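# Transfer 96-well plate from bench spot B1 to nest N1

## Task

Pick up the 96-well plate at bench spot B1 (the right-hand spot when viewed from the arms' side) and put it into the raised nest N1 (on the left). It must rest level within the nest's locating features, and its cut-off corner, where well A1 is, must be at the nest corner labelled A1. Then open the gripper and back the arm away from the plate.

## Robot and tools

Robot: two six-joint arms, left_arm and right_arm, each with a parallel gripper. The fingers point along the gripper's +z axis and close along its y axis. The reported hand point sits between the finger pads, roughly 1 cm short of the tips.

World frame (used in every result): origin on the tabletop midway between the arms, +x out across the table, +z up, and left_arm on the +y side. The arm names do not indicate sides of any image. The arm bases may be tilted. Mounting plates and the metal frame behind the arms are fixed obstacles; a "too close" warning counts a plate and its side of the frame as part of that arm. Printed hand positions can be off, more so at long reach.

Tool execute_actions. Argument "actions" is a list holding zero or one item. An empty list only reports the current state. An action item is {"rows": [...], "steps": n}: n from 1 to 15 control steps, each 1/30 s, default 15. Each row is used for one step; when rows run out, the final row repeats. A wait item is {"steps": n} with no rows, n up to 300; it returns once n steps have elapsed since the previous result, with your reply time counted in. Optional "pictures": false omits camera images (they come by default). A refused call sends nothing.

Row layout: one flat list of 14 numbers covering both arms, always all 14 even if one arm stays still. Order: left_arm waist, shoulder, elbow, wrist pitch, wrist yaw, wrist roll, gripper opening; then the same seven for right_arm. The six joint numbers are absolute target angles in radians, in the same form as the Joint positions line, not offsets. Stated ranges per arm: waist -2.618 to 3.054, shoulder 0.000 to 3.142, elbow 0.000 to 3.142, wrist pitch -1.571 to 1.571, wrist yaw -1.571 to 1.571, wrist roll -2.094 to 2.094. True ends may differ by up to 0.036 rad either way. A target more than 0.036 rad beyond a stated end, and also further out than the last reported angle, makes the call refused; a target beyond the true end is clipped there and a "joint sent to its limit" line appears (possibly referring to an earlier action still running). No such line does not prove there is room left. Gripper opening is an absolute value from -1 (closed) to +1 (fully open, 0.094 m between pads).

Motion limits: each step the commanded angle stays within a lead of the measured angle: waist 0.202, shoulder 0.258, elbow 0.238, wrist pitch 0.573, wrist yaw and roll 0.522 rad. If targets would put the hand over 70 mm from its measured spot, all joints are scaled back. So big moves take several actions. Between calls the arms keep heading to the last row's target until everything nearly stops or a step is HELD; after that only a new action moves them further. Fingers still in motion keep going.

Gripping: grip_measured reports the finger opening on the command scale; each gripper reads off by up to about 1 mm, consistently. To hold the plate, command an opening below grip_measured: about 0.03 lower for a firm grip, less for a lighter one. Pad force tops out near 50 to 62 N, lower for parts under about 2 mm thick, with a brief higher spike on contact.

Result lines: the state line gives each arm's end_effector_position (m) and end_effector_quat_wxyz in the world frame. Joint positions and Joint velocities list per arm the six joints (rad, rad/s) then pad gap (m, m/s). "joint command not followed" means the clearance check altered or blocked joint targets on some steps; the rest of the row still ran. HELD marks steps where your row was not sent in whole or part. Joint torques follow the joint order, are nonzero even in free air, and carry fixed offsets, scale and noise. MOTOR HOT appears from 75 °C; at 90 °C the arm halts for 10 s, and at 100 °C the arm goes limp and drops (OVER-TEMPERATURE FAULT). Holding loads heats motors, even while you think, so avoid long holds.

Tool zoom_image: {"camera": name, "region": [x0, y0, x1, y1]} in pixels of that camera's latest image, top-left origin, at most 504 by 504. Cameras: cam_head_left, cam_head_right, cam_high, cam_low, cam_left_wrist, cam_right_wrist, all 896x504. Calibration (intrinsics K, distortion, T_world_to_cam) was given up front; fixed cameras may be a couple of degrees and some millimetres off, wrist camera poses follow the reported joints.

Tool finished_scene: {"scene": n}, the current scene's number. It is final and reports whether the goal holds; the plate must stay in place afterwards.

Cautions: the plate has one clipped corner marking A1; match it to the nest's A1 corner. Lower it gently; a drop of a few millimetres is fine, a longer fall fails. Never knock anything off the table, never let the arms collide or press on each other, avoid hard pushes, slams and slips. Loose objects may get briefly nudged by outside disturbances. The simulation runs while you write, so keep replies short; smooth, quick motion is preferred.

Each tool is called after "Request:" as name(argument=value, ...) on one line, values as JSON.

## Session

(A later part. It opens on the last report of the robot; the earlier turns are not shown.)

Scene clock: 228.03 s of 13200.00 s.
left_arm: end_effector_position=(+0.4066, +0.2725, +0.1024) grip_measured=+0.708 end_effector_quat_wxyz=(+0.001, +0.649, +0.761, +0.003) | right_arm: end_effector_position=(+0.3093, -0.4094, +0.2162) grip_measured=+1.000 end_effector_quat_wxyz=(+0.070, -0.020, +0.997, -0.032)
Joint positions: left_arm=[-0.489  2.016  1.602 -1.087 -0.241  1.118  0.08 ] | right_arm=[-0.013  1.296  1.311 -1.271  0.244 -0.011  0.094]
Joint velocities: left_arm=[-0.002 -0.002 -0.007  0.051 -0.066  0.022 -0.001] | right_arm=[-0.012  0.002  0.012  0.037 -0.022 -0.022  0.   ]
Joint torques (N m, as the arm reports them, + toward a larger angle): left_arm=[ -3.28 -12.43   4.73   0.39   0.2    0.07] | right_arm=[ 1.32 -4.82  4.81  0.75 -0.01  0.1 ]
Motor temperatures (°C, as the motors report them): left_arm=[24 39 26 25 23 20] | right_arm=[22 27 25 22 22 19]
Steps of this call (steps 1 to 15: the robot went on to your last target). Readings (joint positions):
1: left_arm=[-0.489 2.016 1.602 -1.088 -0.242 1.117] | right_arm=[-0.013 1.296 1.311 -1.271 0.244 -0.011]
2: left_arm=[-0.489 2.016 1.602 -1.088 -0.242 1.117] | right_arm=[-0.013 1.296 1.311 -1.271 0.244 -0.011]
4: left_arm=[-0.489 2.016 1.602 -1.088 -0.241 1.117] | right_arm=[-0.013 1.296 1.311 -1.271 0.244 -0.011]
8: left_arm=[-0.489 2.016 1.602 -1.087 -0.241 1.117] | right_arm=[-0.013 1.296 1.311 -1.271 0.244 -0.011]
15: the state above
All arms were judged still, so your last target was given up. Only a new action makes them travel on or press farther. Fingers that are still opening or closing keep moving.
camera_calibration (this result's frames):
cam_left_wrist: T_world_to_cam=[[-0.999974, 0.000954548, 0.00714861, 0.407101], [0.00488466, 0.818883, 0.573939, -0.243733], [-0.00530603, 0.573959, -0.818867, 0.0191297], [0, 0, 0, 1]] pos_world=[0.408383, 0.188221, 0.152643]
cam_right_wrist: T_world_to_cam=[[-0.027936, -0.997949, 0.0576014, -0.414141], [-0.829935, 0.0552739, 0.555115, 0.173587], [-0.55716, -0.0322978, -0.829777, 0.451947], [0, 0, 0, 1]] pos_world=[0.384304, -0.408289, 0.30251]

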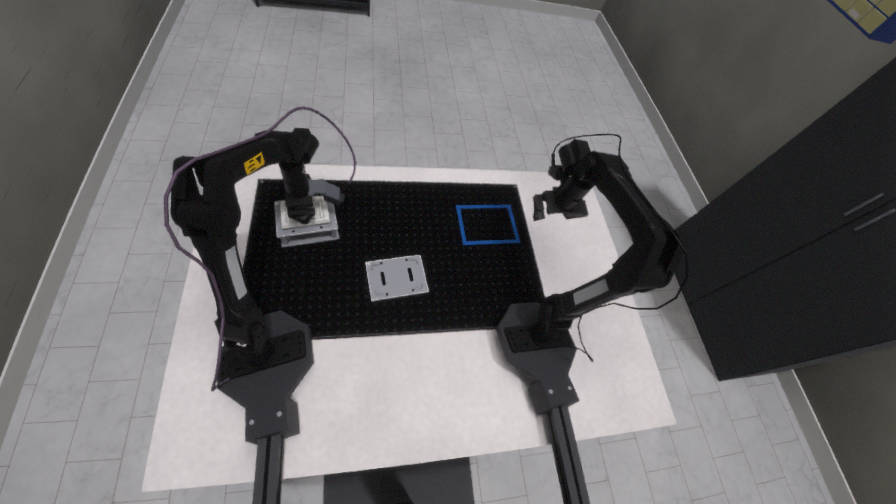

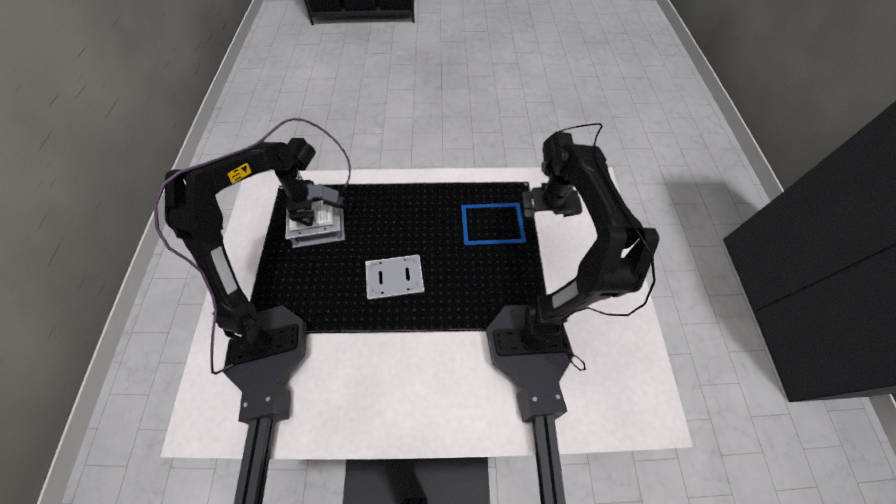

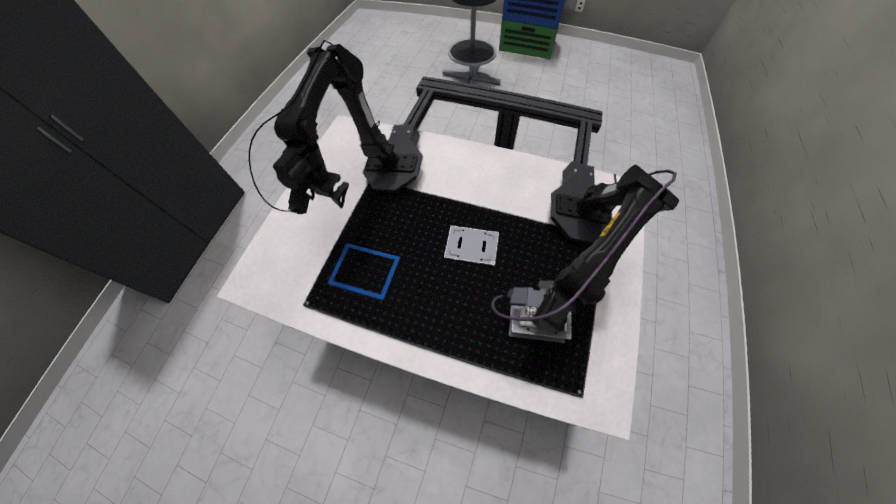

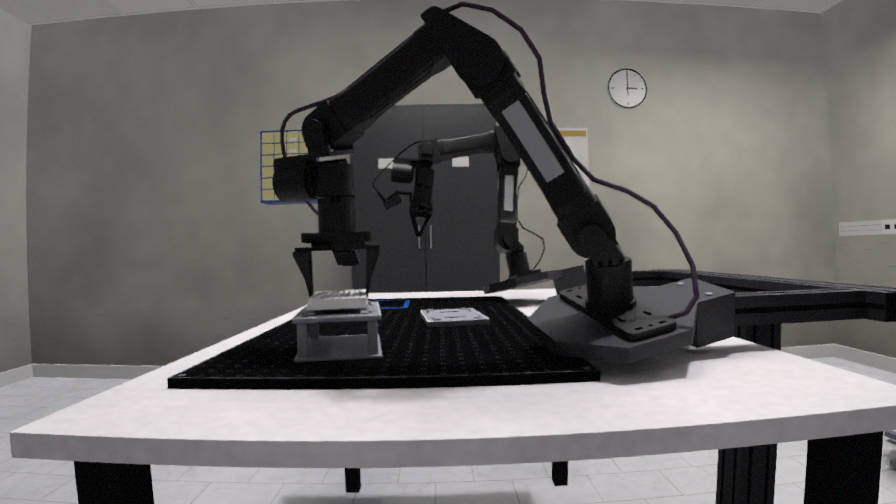

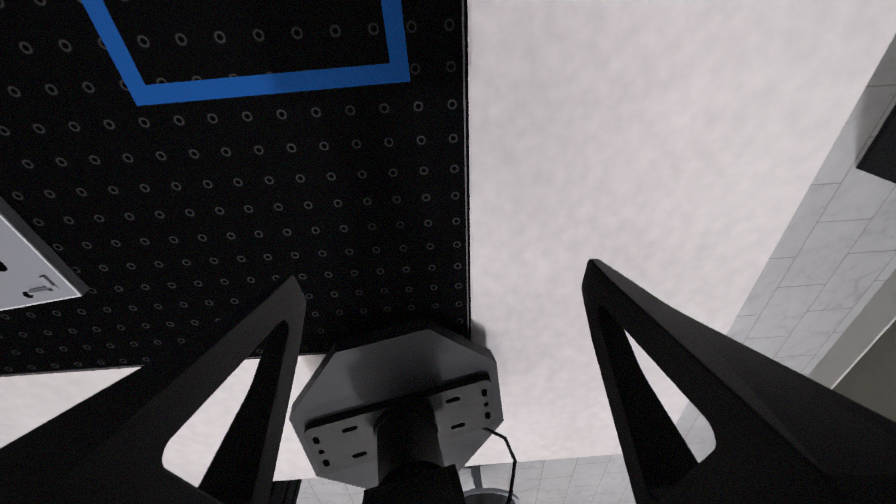

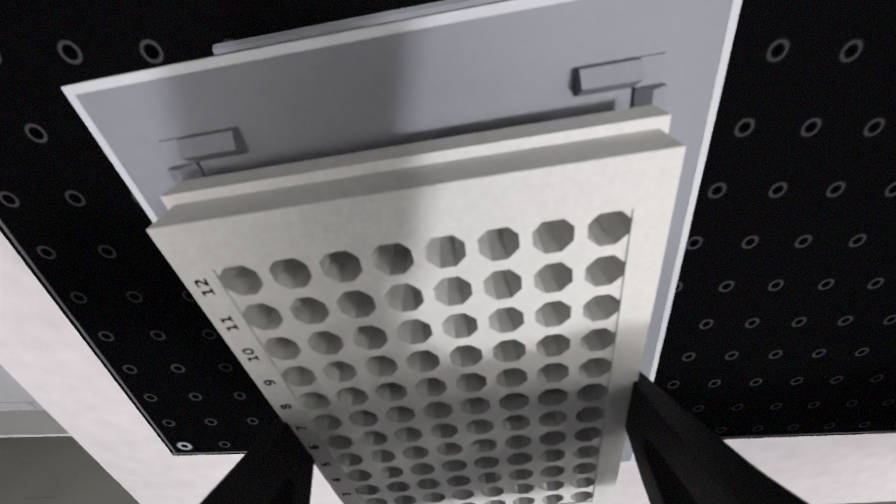

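Request:
execute_actions(actions=[{"rows":[[-0.476,2.02,1.594,-1.07,-0.235,1.13,0.685,0,1.3,1.3,-1.25,0.24,0,1]],"steps":12}], pictures=false)

Request:
execute_actions(actions=[{"rows":[[-0.476,2.034,1.572,-1.045,-0.235,1.13,0.685,0,1.3,1.3,-1.25,0.24,0,1]]}])

Scene clock: 237.67 s of 13200.00 s.
left_arm: end_effector_position=(+0.4091, +0.2767, +0.1013) grip_measured=+0.708 end_effector_quat_wxyz=(+0.003, +0.646, +0.763, +0.004) | right_arm: end_effector_position=(+0.3093, -0.4094, +0.2162) grip_measured=+1.000 end_effector_quat_wxyz=(+0.070, -0.020, +0.997, -0.032)
Joint positions: left_arm=[-0.477  2.016  1.602 -1.079 -0.241  1.124  0.08 ] | right_arm=[-0.013  1.296  1.311 -1.271  0.244 -0.011  0.094]
Joint velocities: left_arm=[ 0.007  0.007 -0.012  0.007 -0.051 -0.066  0.   ] | right_arm=[-0.012  0.007 -0.027  0.051 -0.022  0.066  0.   ]
Joint torques (N m, as the arm reports them, + toward a larger angle): left_arm=[ -2.71 -12.23   4.71   0.43   0.08   0.07] | right_arm=[ 1.25 -4.77  4.91  0.77  0.    0.1 ]
Motor temperatures (°C, as the motors report them): left_arm=[24 37 26 25 23 20] | right_arm=[22 27 25 22 22 19]
Steps of this call (steps 1 to 90: nothing new was sent; then 6.23 s passed at rest; steps 91 to 102: all 12 steps of this action). Readings (joint positions):
91: left_arm=[-0.489 2.016 1.602 -1.086 -0.241 1.119] | right_arm=[-0.013 1.296 1.311 -1.271 0.244 -0.011]
92: left_arm=[-0.487 2.016 1.602 -1.084 -0.241 1.120] | right_arm=[-0.013 1.296 1.311 -1.271 0.244 -0.011]
94: left_arm=[-0.482 2.016 1.602 -1.082 -0.241 1.122] | right_arm=[-0.013 1.296 1.311 -1.271 0.244 -0.011]
98: left_arm=[-0.477 2.016 1.602 -1.080 -0.241 1.124] | right_arm=[-0.013 1.296 1.311 -1.271 0.244 -0.011]
102: the state above

Scene clock: 238.17 s of 13200.00 s.
left_arm: end_effector_position=(+0.4100, +0.2760, +0.0974) grip_measured=+0.708 end_effector_quat_wxyz=(+0.005, +0.646, +0.763, +0.006) | right_arm: end_effector_position=(+0.3093, -0.4094, +0.2162) grip_measured=+1.000 end_effector_quat_wxyz=(+0.070, -0.020, +0.997, -0.032)
Joint positions: left_arm=[-0.477  2.018  1.589 -1.059 -0.244  1.125  0.08 ] | right_arm=[-0.013  1.296  1.311 -1.271  0.244 -0.011  0.094]
Joint velocities: left_arm=[-0.012 -0.002 -0.007 -0.007  0.037  0.022  0.   ] | right_arm=[-0.007  0.002 -0.022 -0.081 -0.007 -0.022  0.   ]
Joint torques (N m, as the arm reports them, + toward a larger angle): left_arm=[ -2.61 -11.27   4.08   0.45   0.13   0.08] | right_arm=[ 1.5  -4.8   4.92  0.77  0.02  0.12]
Motor temperatures (°C, as the motors report them): left_arm=[24 37 26 25 23 20] | right_arm=[22 27 25 22 22 19]
Steps of this call (steps 1 to 15: all 15 steps of this action). Readings (joint positions):
1: left_arm=[-0.477 2.016 1.599 -1.075 -0.241 1.124] | right_arm=[-0.013 1.296 1.311 -1.271 0.244 -0.011]
2: left_arm=[-0.477 2.016 1.595 -1.070 -0.241 1.124] | right_arm=[-0.013 1.296 1.311 -1.271 0.244 -0.011]
4: left_arm=[-0.477 2.018 1.589 -1.062 -0.243 1.125] | right_arm=[-0.013 1.296 1.311 -1.271 0.244 -0.011]
8: left_arm=[-0.477 2.018 1.589 -1.059 -0.244 1.125] | right_arm=[-0.013 1.296 1.311 -1.271 0.244 -0.011]
15: the state above
camera_calibration (this result's frames):
cam_left_wrist: T_world_to_cam=[[-0.99997, -0.00708288, -0.00317225, 0.413772], [-0.0076199, 0.818509, 0.574444, -0.238502], [-0.0014722, 0.574451, -0.818538, 0.0112935], [0, 0, 0, 1]] pos_world=[0.411959, 0.191659, 0.147563]
cam_right_wrist: T_world_to_cam=[[-0.027936, -0.997949, 0.0576014, -0.414141], [-0.829935, 0.0552739, 0.555115, 0.173587], [-0.55716, -0.0322978, -0.829777, 0.451947], [0, 0, 0, 1]] pos_world=[0.384304, -0.408289, 0.30251]

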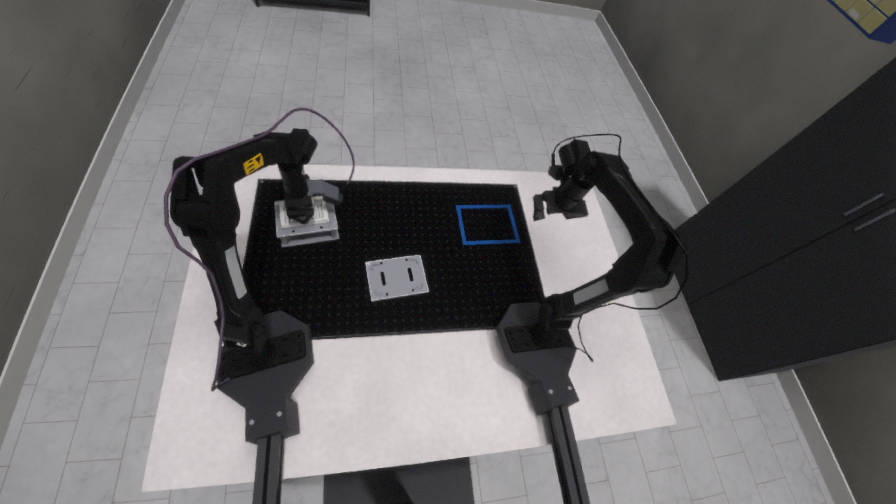

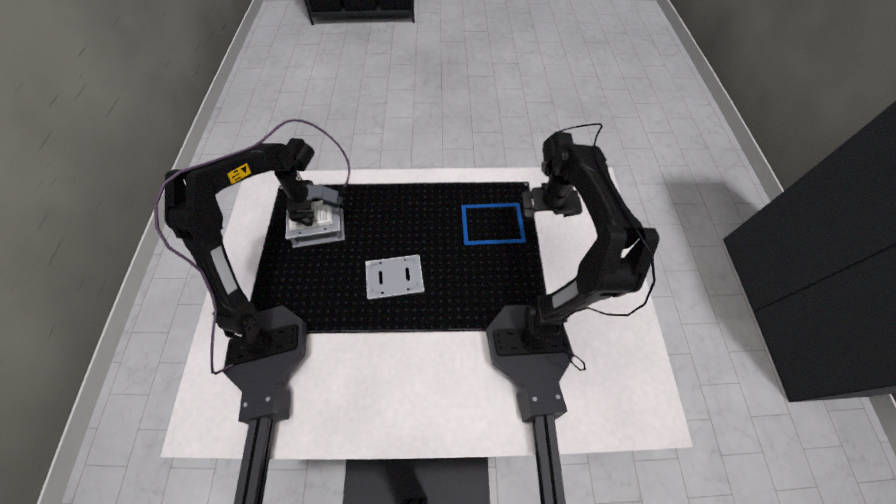

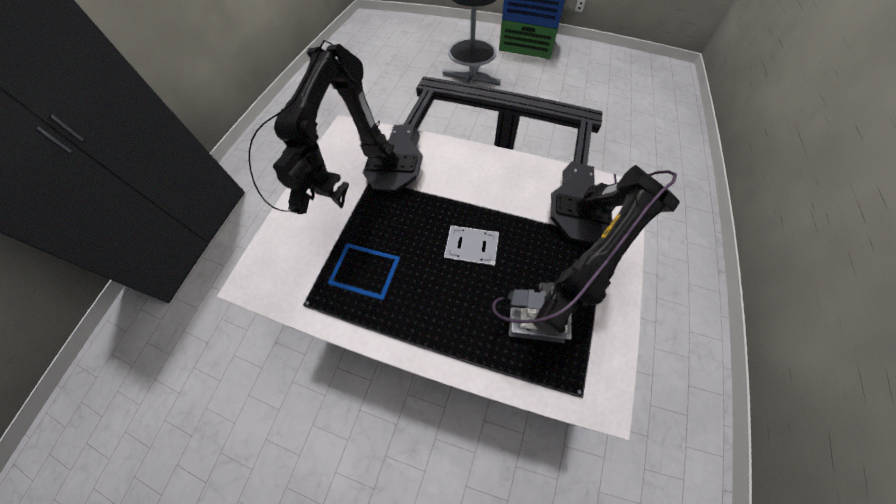

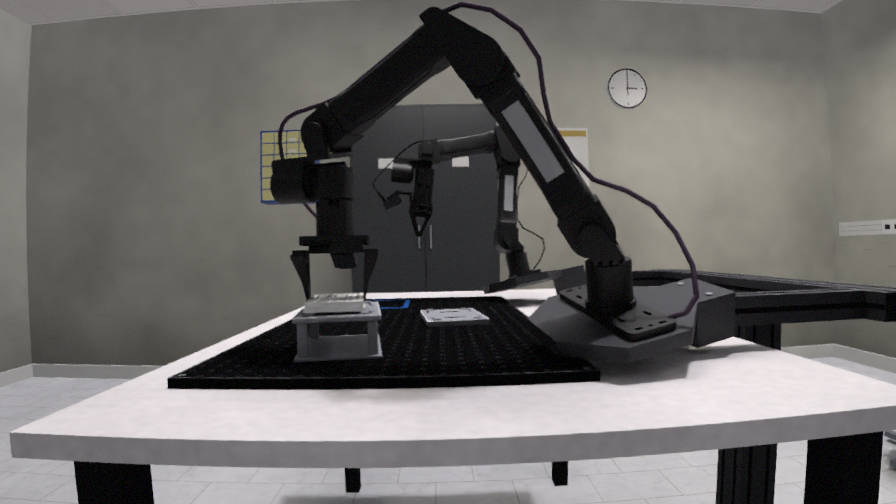

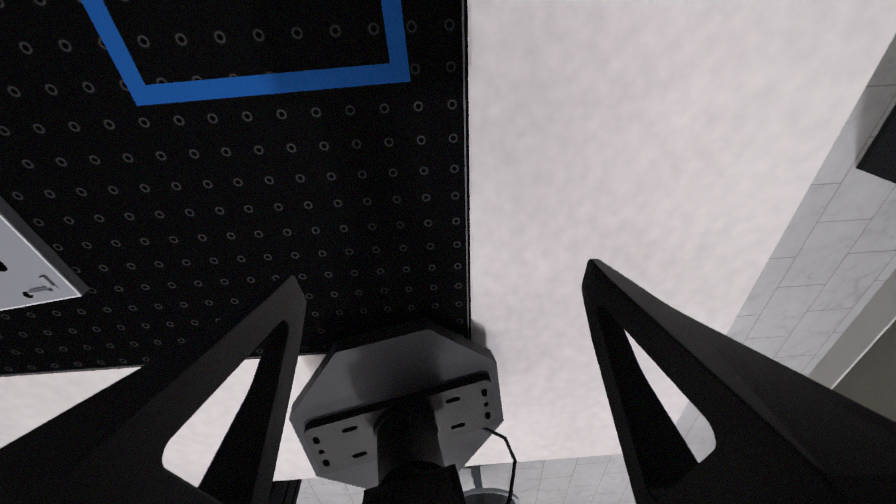

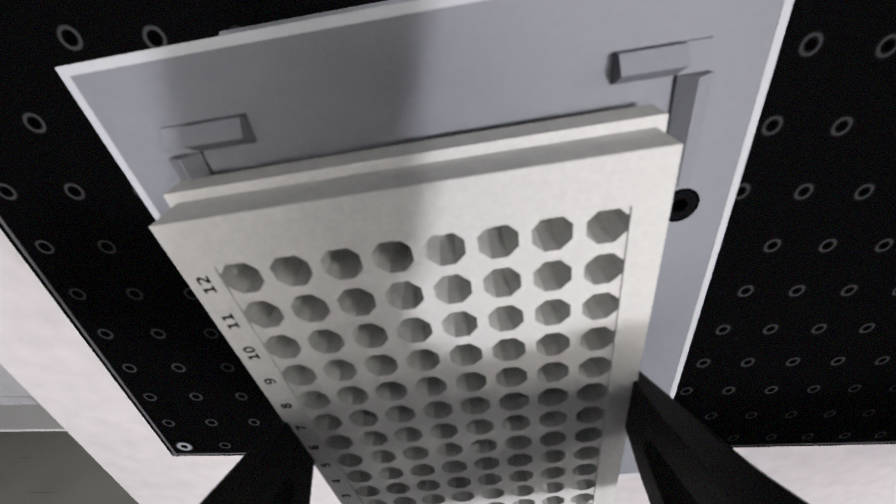

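Request:
execute_actions(actions=[{"rows":[[-0.497,2.005,1.6,-1.078,-0.235,1.12,0.685,0,1.3,1.3,-1.25,0.24,0,1]]}])

Scene clock: 244.73 s of 13200.00 s.
left_arm: end_effector_position=(+0.4091, +0.2738, +0.0980) grip_measured=+0.708 end_effector_quat_wxyz=(+0.004, +0.649, +0.761, +0.007) | right_arm: end_effector_position=(+0.3093, -0.4094, +0.2162) grip_measured=+1.000 end_effector_quat_wxyz=(+0.070, -0.020, +0.997, -0.032)
Joint positions: left_arm=[-0.484  2.018  1.589 -1.061 -0.245  1.125  0.08 ] | right_arm=[-0.013  1.296  1.311 -1.271  0.244 -0.011  0.094]
Joint velocities: left_arm=[-0.032  0.002 -0.002 -0.037 -0.007  0.051  0.   ] | right_arm=[-0.012 -0.007 -0.012 -0.037  0.051 -0.037  0.   ]
Joint torques (N m, as the arm reports them, + toward a larger angle): left_arm=[ -3.95 -13.71   5.93   0.17   0.13  -0.03] | right_arm=[ 1.38 -4.78  4.78  0.74 -0.01  0.12]
Motor temperatures (°C, as the motors report them): left_arm=[24 36 26 25 23 20] | right_arm=[22 27 25 22 22 19]
Steps of this call (steps 1 to 15: the robot went on to your last target; steps 16 to 90: nothing new was sent; then 3.07 s passed at rest; steps 91 to 105: all 15 steps of this action). Readings (joint positions):
91: left_arm=[-0.478 2.018 1.589 -1.059 -0.244 1.125] | right_arm=[-0.013 1.296 1.311 -1.271 0.244 -0.011]
92: left_arm=[-0.479 2.018 1.589 -1.060 -0.245 1.125] | right_arm=[-0.013 1.296 1.311 -1.271 0.244 -0.011]
94: left_arm=[-0.482 2.018 1.589 -1.060 -0.245 1.125] | right_arm=[-0.013 1.296 1.311 -1.271 0.244 -0.011]
98: left_arm=[-0.484 2.018 1.589 -1.060 -0.245 1.125] | right_arm=[-0.013 1.296 1.311 -1.271 0.244 -0.011]
105: the state above
camera_calibration (this result's frames):
cam_left_wrist: T_world_to_cam=[[-0.999996, 0.0000964444, -0.00287522, 0.410846], [-0.00157558, 0.817857, 0.575419, -0.239418], [0.00240701, 0.575421, -0.817854, 0.0111708], [0, 0, 0, 1]] pos_world=[0.41044, 0.189342, 0.148083]
cam_right_wrist: T_world_to_cam=[[-0.027936, -0.997949, 0.0576014, -0.414141], [-0.829935, 0.0552739, 0.555115, 0.173587], [-0.55716, -0.0322978, -0.829777, 0.451947], [0, 0, 0, 1]] pos_world=[0.384304, -0.408289, 0.30251]

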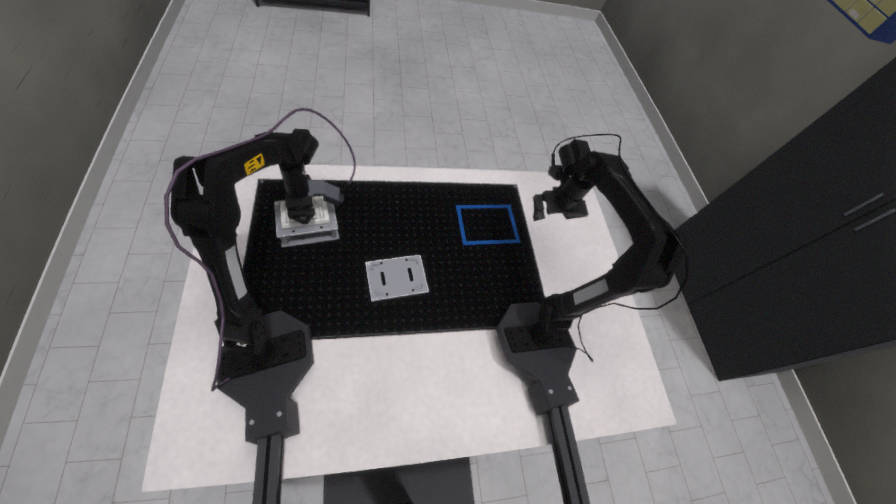

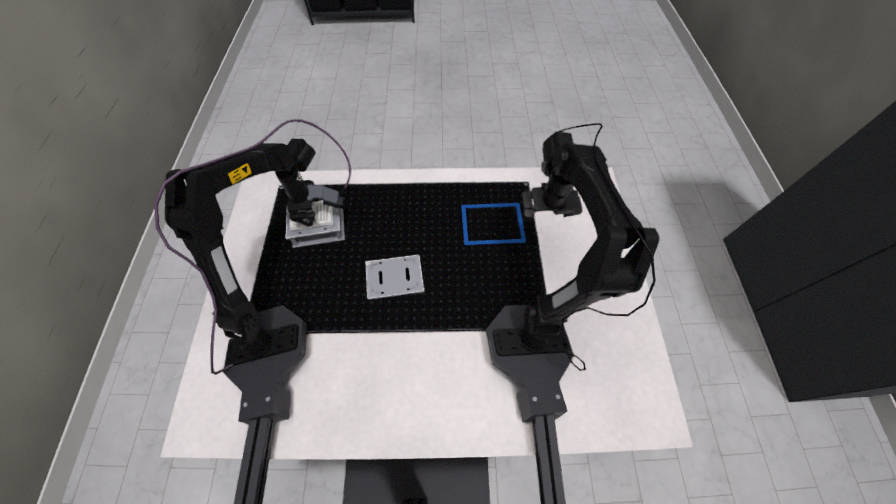

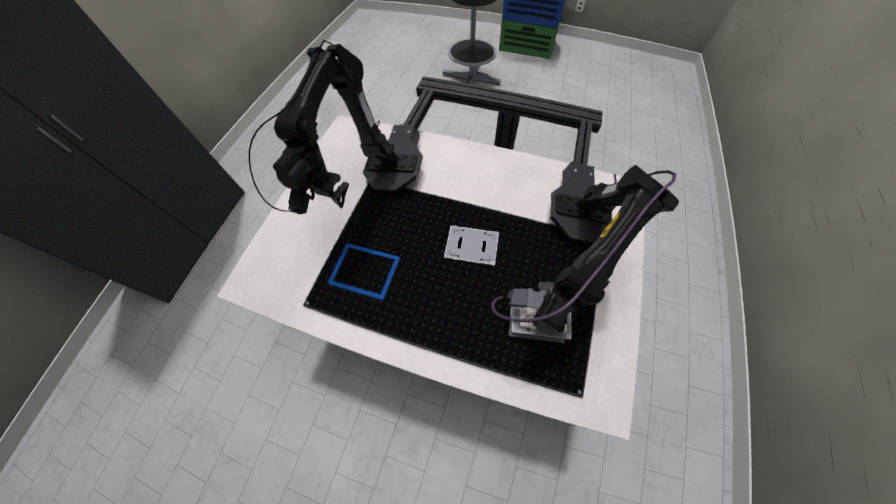

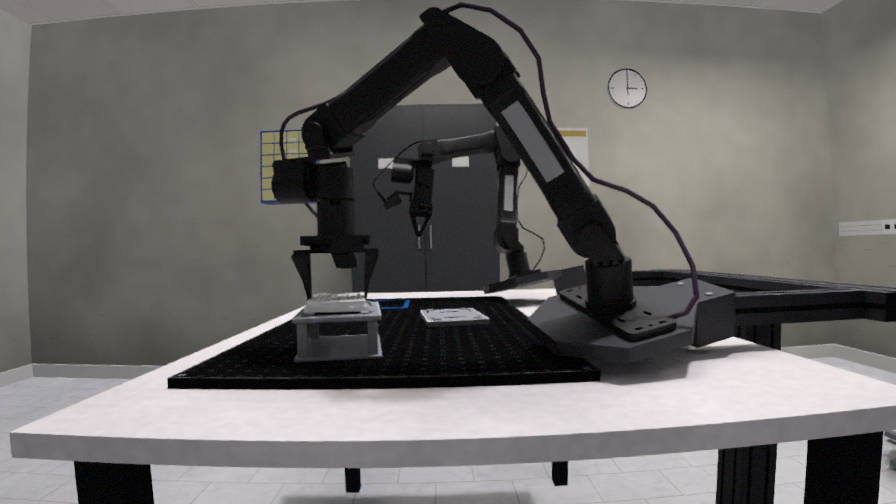

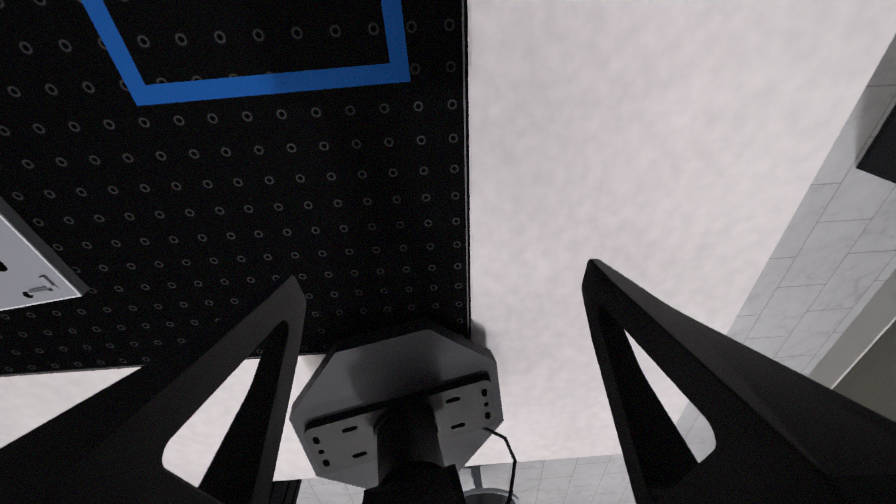

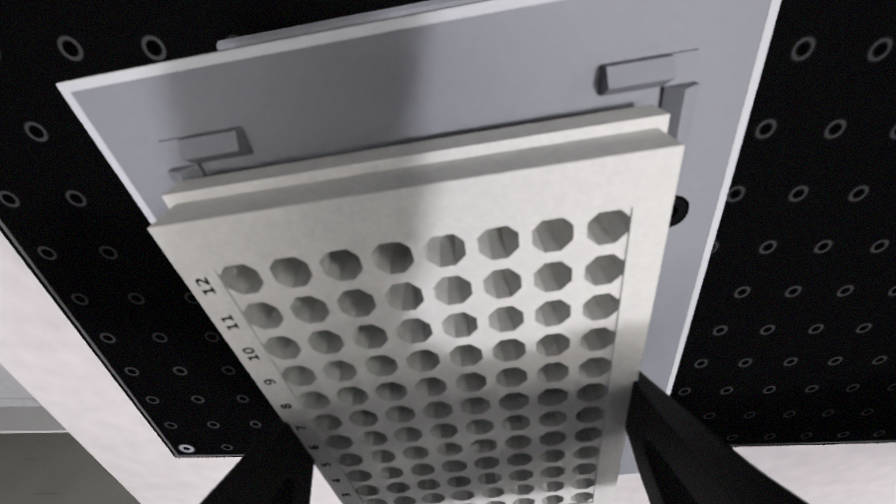

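Request:
execute_actions(actions=[{"rows":[[-0.49,2.01,1.6,-1.084,-0.22,1.12,0.685,0,1.3,1.3,-1.25,0.24,0,1]]}], pictures=false)

Request:
execute_actions(actions=[{"steps":15}])

Scene clock: 252.07 s of 13200.00 s.
left_arm: end_effector_position=(+0.4064, +0.2730, +0.0980) grip_measured=+0.708 end_effector_quat_wxyz=(+0.002, +0.650, +0.760, +0.001) | right_arm: end_effector_position=(+0.3093, -0.4094, +0.2162) grip_measured=+1.000 end_effector_quat_wxyz=(+0.070, -0.020, +0.997, -0.032)
Joint positions: left_arm=[-0.484  2.018  1.589 -1.07  -0.237  1.124  0.08 ] | right_arm=[-0.013  1.296  1.311 -1.271  0.244 -0.011  0.094]
Joint velocities: left_arm=[ 0.012 -0.017 -0.012 -0.11  -0.007 -0.022  0.   ] | right_arm=[-0.002 -0.007  0.007 -0.051 -0.022 -0.066  0.   ]
Joint torques (N m, as the arm reports them, + toward a larger angle): left_arm=[ -3.33 -13.22   5.99   0.19   0.23  -0.04] | right_arm=[ 1.35 -4.74  4.83  0.75  0.    0.12]
Motor temperatures (°C, as the motors report them): left_arm=[24 37 27 25 23 20] | right_arm=[22 27 25 22 22 19]
Steps of this call (steps 1 to 15: the robot went on to your last target; steps 16 to 90: nothing new was sent; then 3.83 s passed at rest; steps 91 to 105: all 15 steps of this action). Readings (joint positions):
91: left_arm=[-0.484 2.018 1.589 -1.062 -0.245 1.125] | right_arm=[-0.013 1.296 1.311 -1.271 0.244 -0.011]
92: left_arm=[-0.484 2.018 1.589 -1.062 -0.244 1.125] | right_arm=[-0.013 1.296 1.311 -1.271 0.244 -0.011]
94: left_arm=[-0.484 2.018 1.589 -1.065 -0.241 1.124] | right_arm=[-0.013 1.296 1.311 -1.271 0.244 -0.011]
98: left_arm=[-0.484 2.018 1.589 -1.069 -0.238 1.124] | right_arm=[-0.013 1.296 1.311 -1.271 0.244 -0.011]
105: the state above

Scene clock: 252.57 s of 13200.00 s.
left_arm: end_effector_position=(+0.4064, +0.2729, +0.0980) grip_measured=+0.708 end_effector_quat_wxyz=(+0.002, +0.650, +0.760, +0.001) | right_arm: end_effector_position=(+0.3093, -0.4094, +0.2162) grip_measured=+1.000 end_effector_quat_wxyz=(+0.070, -0.020, +0.997, -0.032)
Joint positions: left_arm=[-0.484  2.018  1.589 -1.07  -0.237  1.124  0.08 ] | right_arm=[-0.013  1.296  1.311 -1.271  0.244 -0.011  0.094]
Joint velocities: left_arm=[-0.017 -0.012 -0.002 -0.066  0.022 -0.022 -0.   ] | right_arm=[ 0.012 -0.007 -0.017 -0.007  0.007  0.007  0.   ]
Joint torques (N m, as the arm reports them, + toward a larger angle): left_arm=[ -3.33 -13.26   5.88   0.18   0.2   -0.04] | right_arm=[ 1.38 -4.74  4.84  0.75 -0.01  0.1 ]
Motor temperatures (°C, as the motors report them): left_arm=[24 37 27 25 23 20] | right_arm=[22 27 25 22 22 19]
Steps of this call (steps 1 to 15: the robot went on to your last target). Readings (joint positions):
1: left_arm=[-0.484 2.018 1.589 -1.070 -0.237 1.124] | right_arm=[-0.013 1.296 1.311 -1.271 0.244 -0.011]
2: left_arm=[-0.484 2.018 1.589 -1.070 -0.237 1.124] | right_arm=[-0.013 1.296 1.311 -1.271 0.244 -0.011]
4: left_arm=[-0.484 2.018 1.589 -1.070 -0.237 1.124] | right_arm=[-0.013 1.296 1.311 -1.271 0.244 -0.011]
8: left_arm=[-0.484 2.018 1.589 -1.070 -0.237 1.124] | right_arm=[-0.013 1.296 1.311 -1.271 0.244 -0.011]
15: the state above
All arms were judged still, so your last target was given up. Only a new action makes them travel on or press farther. Fingers that are still opening or closing keep moving.
camera_calibration (this result's frames):
cam_left_wrist: T_world_to_cam=[[-0.999962, 0.00203917, 0.00849747, 0.406517], [0.00652399, 0.821152, 0.570672, -0.242449], [-0.00581401, 0.570706, -0.821134, 0.0165885], [0, 0, 0, 1]] pos_world=[0.40818, 0.188791, 0.148526]
cam_right_wrist: T_world_to_cam=[[-0.027936, -0.997949, 0.0576014, -0.414141], [-0.829935, 0.0552739, 0.555115, 0.173587], [-0.55716, -0.0322978, -0.829777, 0.451947], [0, 0, 0, 1]] pos_world=[0.384304, -0.408289, 0.30251]

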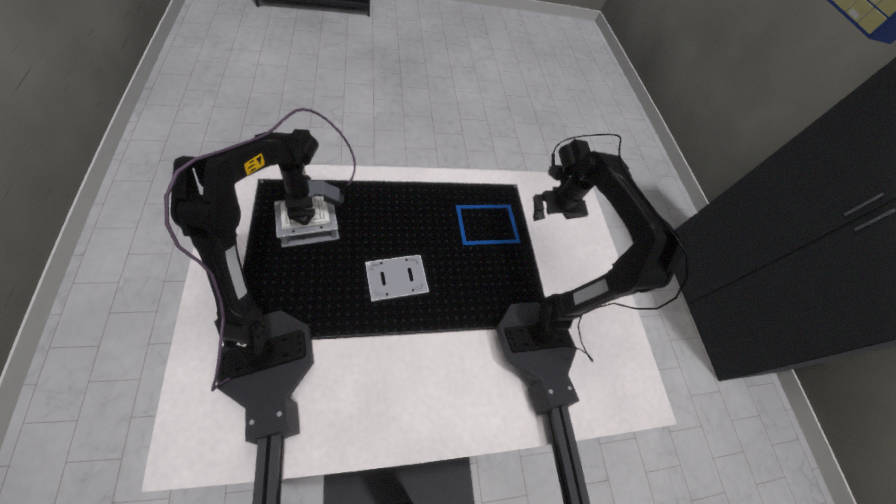

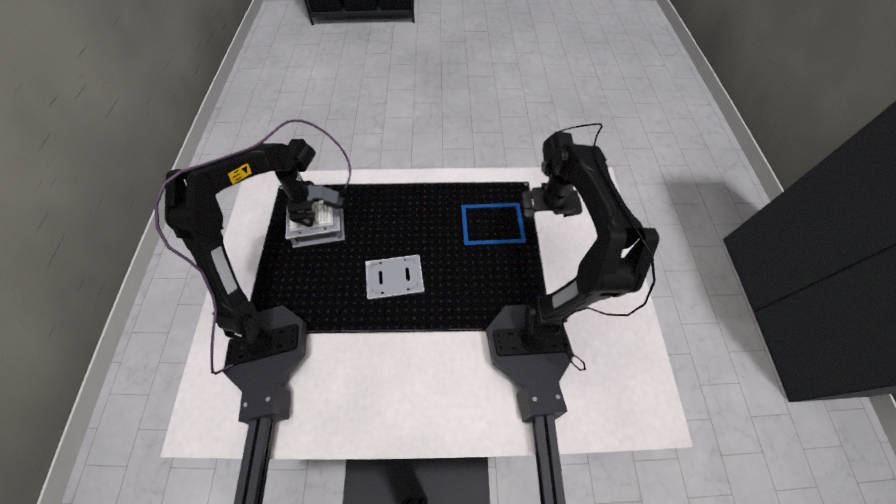

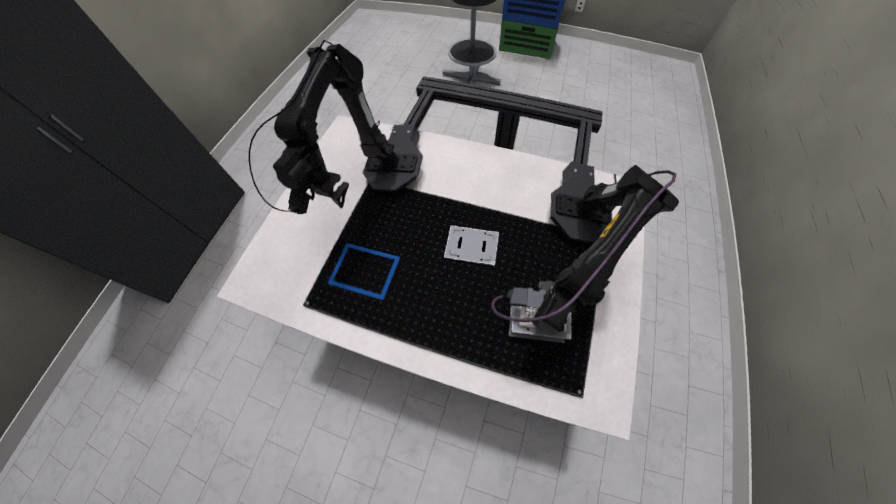

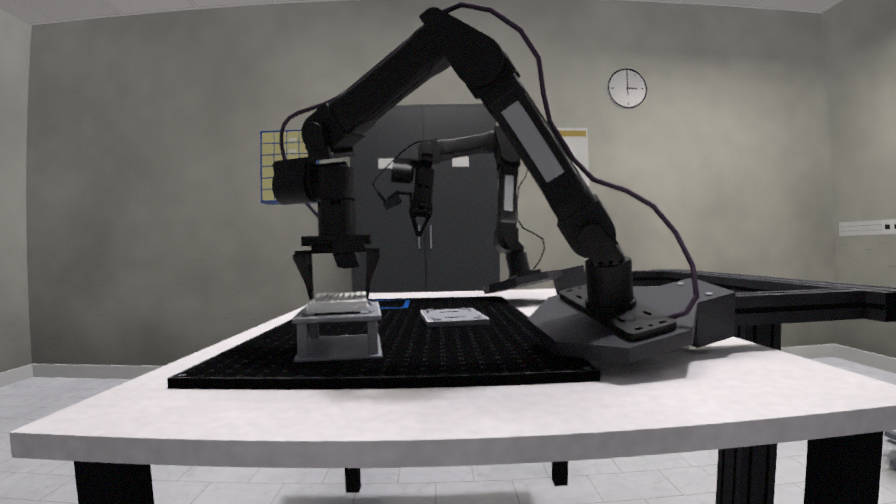

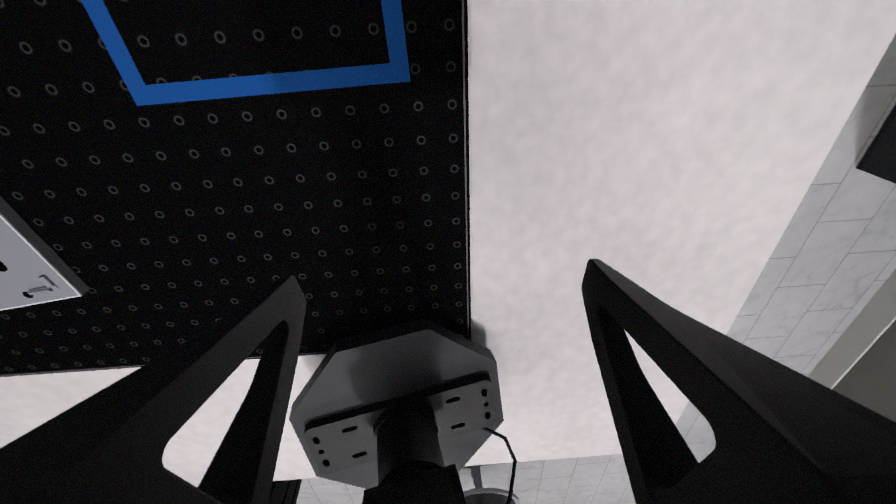

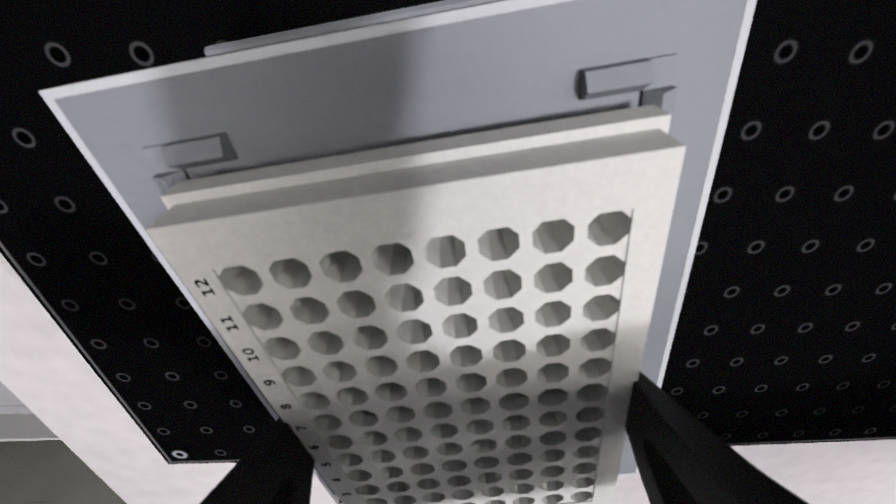

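Request:
execute_actions(actions=[{"rows":[[-0.487,2.02,1.595,-1.054,-0.235,1.12,0.685,0,1.3,1.3,-1.25,0.24,0,1]]}], pictures=false)

Request:
execute_actions(actions=[{"rows":[[-0.487,2.04,1.595,-1.054,-0.235,1.12,0.685,0,1.3,1.3,-1.25,0.24,0,1]]}])

Scene clock: 261.10 s of 13200.00 s.
left_arm: end_effector_position=(+0.4081, +0.2726, +0.0980) grip_measured=+0.708 end_effector_quat_wxyz=(+0.005, +0.649, +0.761, +0.003) | right_arm: end_effector_position=(+0.3093, -0.4094, +0.2162) grip_measured=+1.000 end_effector_quat_wxyz=(+0.070, -0.020, +0.997, -0.032)
Joint positions: left_arm=[-0.484  2.018  1.589 -1.063 -0.238  1.124  0.08 ] | right_arm=[-0.013  1.296  1.311 -1.271  0.244 -0.011  0.094]
Joint velocities: left_arm=[-0.002  0.007  0.012  0.066  0.007  0.051 -0.001] | right_arm=[ 0.002 -0.007  0.002  0.022 -0.022  0.007  0.   ]
Joint torques (N m, as the arm reports them, + toward a larger angle): left_arm=[ -3.07 -12.44   5.59   0.41   0.06  -0.03] | right_arm=[ 1.38 -4.74  4.75  0.74  0.03  0.1 ]
Motor temperatures (°C, as the motors report them): left_arm=[24 37 27 25 23 20] | right_arm=[22 27 25 22 22 19]
Steps of this call (steps 1 to 90: nothing new was sent; then 5.03 s passed at rest; steps 91 to 105: all 15 steps of this action). Readings (joint positions):
91: left_arm=[-0.484 2.018 1.589 -1.070 -0.237 1.124] | right_arm=[-0.013 1.296 1.311 -1.271 0.244 -0.011]
92: left_arm=[-0.484 2.018 1.589 -1.068 -0.237 1.124] | right_arm=[-0.013 1.296 1.311 -1.271 0.244 -0.011]
94: left_arm=[-0.484 2.018 1.589 -1.066 -0.237 1.124] | right_arm=[-0.013 1.296 1.311 -1.271 0.244 -0.011]
98: left_arm=[-0.484 2.018 1.589 -1.064 -0.238 1.124] | right_arm=[-0.013 1.296 1.311 -1.271 0.244 -0.011]
105: the state above

Scene clock: 261.60 s of 13200.00 s.
left_arm: end_effector_position=(+0.4071, +0.2720, +0.0939) grip_measured=+0.708 end_effector_quat_wxyz=(-0.000, +0.649, +0.761, +0.001) | right_arm: end_effector_position=(+0.3093, -0.4094, +0.2162) grip_measured=+1.000 end_effector_quat_wxyz=(+0.070, -0.020, +0.997, -0.032)
Joint positions: left_arm=[-0.484  2.029  1.589 -1.063 -0.239  1.122  0.08 ] | right_arm=[-0.013  1.296  1.311 -1.271  0.244 -0.011  0.094]
Joint velocities: left_arm=[ 0.017 -0.002 -0.002  0.022 -0.066 -0.066  0.001] | right_arm=[ 0.002 -0.017  0.012 -0.037 -0.022  0.007  0.   ]
Joint torques (N m, as the arm reports them, + toward a larger angle): left_arm=[ -3.12 -11.73   5.55   0.39   0.05  -0.02] | right_arm=[ 1.36 -4.7   4.89  0.74 -0.01  0.11]
Motor temperatures (°C, as the motors report them): left_arm=[24 37 27 25 23 20] | right_arm=[22 27 25 22 22 19]
Steps of this call (steps 1 to 15: all 15 steps of this action). Readings (joint positions):
1: left_arm=[-0.484 2.019 1.589 -1.063 -0.238 1.124] | right_arm=[-0.013 1.296 1.311 -1.271 0.244 -0.011]
2: left_arm=[-0.484 2.021 1.589 -1.063 -0.238 1.124] | right_arm=[-0.013 1.296 1.311 -1.271 0.244 -0.011]
4: left_arm=[-0.484 2.026 1.589 -1.063 -0.238 1.124] | right_arm=[-0.013 1.296 1.311 -1.271 0.244 -0.011]
8: left_arm=[-0.484 2.029 1.589 -1.063 -0.239 1.123] | right_arm=[-0.013 1.296 1.311 -1.271 0.244 -0.011]
15: the state above
camera_calibration (this result's frames):
cam_left_wrist: T_world_to_cam=[[-0.999937, 0.000905516, 0.0111526, 0.407354], [0.00713227, 0.81957, 0.572935, -0.239455], [-0.00862151, 0.572978, -0.819525, 0.0141602], [0, 0, 0, 1]] pos_world=[0.409159, 0.187768, 0.144254]
cam_right_wrist: T_world_to_cam=[[-0.027936, -0.997949, 0.0576014, -0.414141], [-0.829935, 0.0552739, 0.555115, 0.173587], [-0.55716, -0.0322978, -0.829777, 0.451947], [0, 0, 0, 1]] pos_world=[0.384304, -0.408289, 0.30251]

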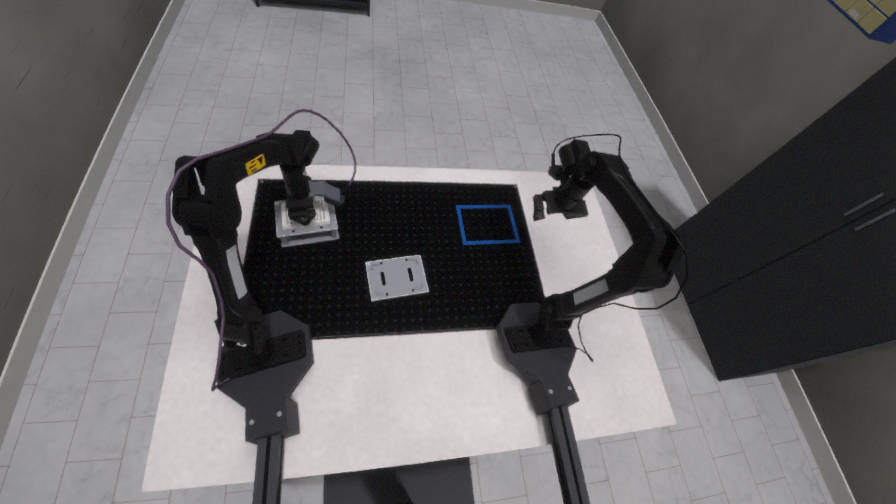

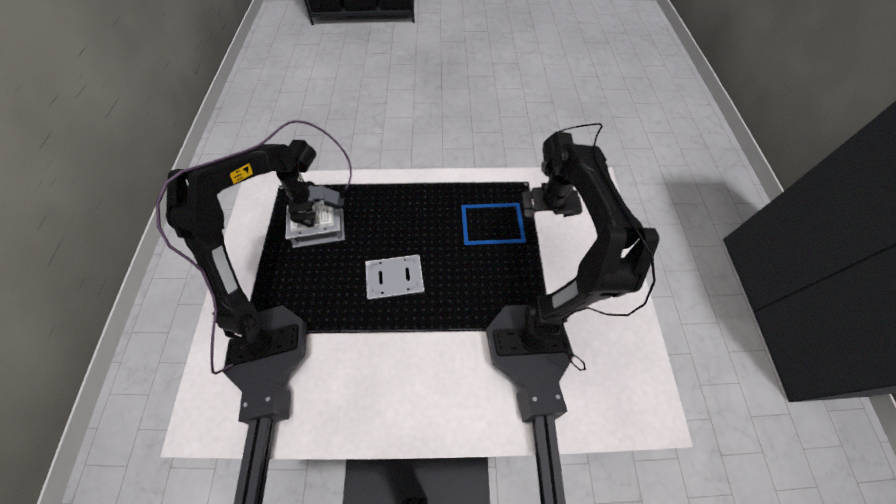

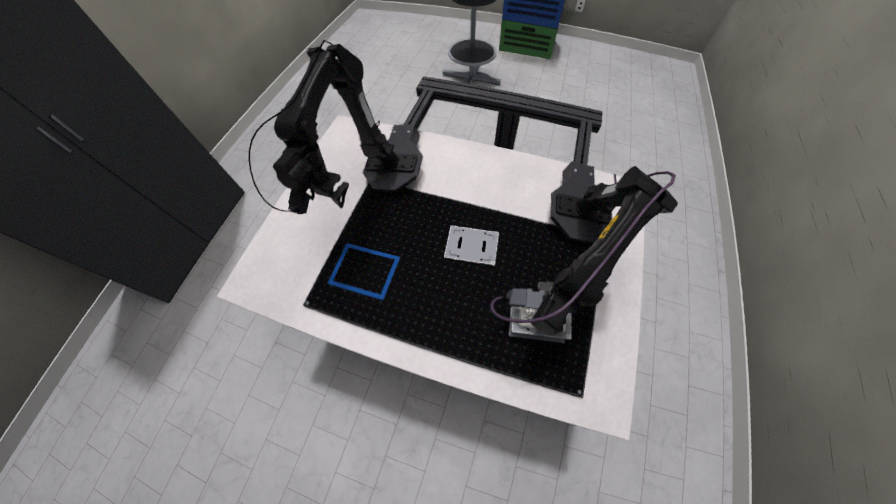

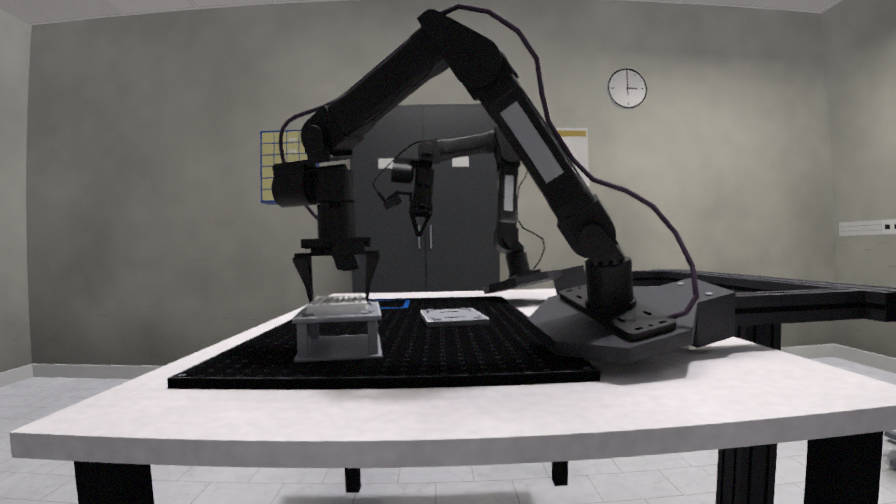

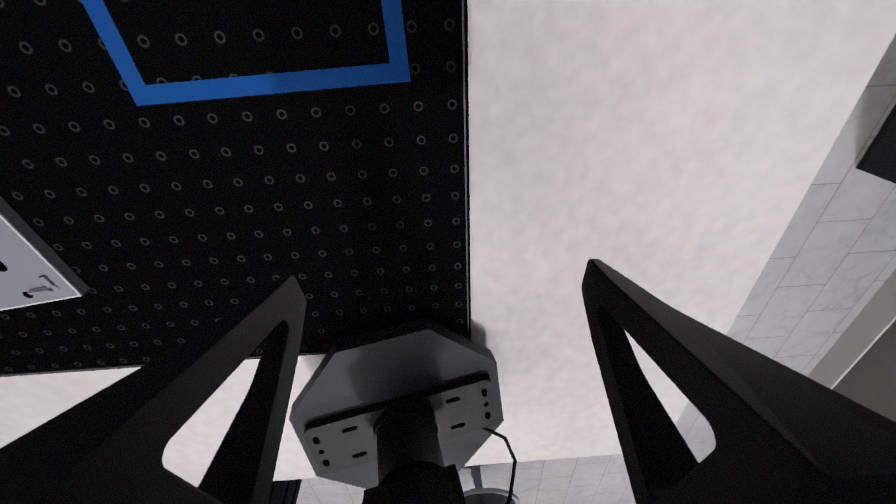

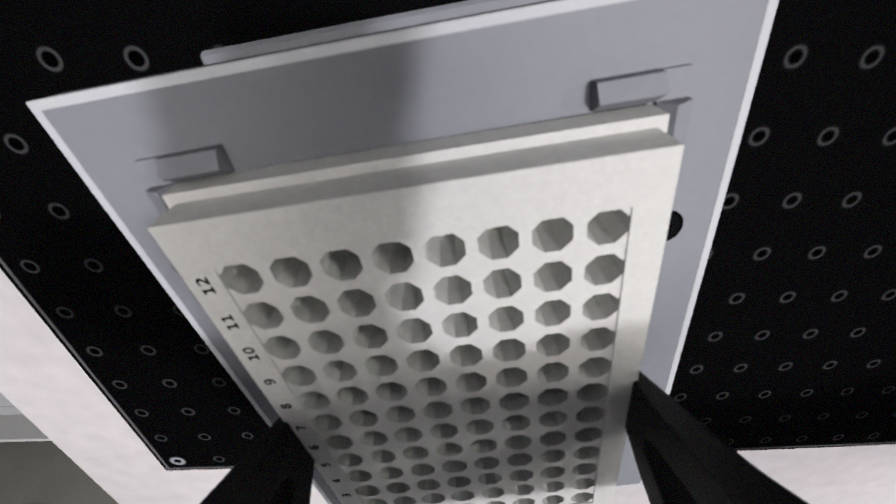

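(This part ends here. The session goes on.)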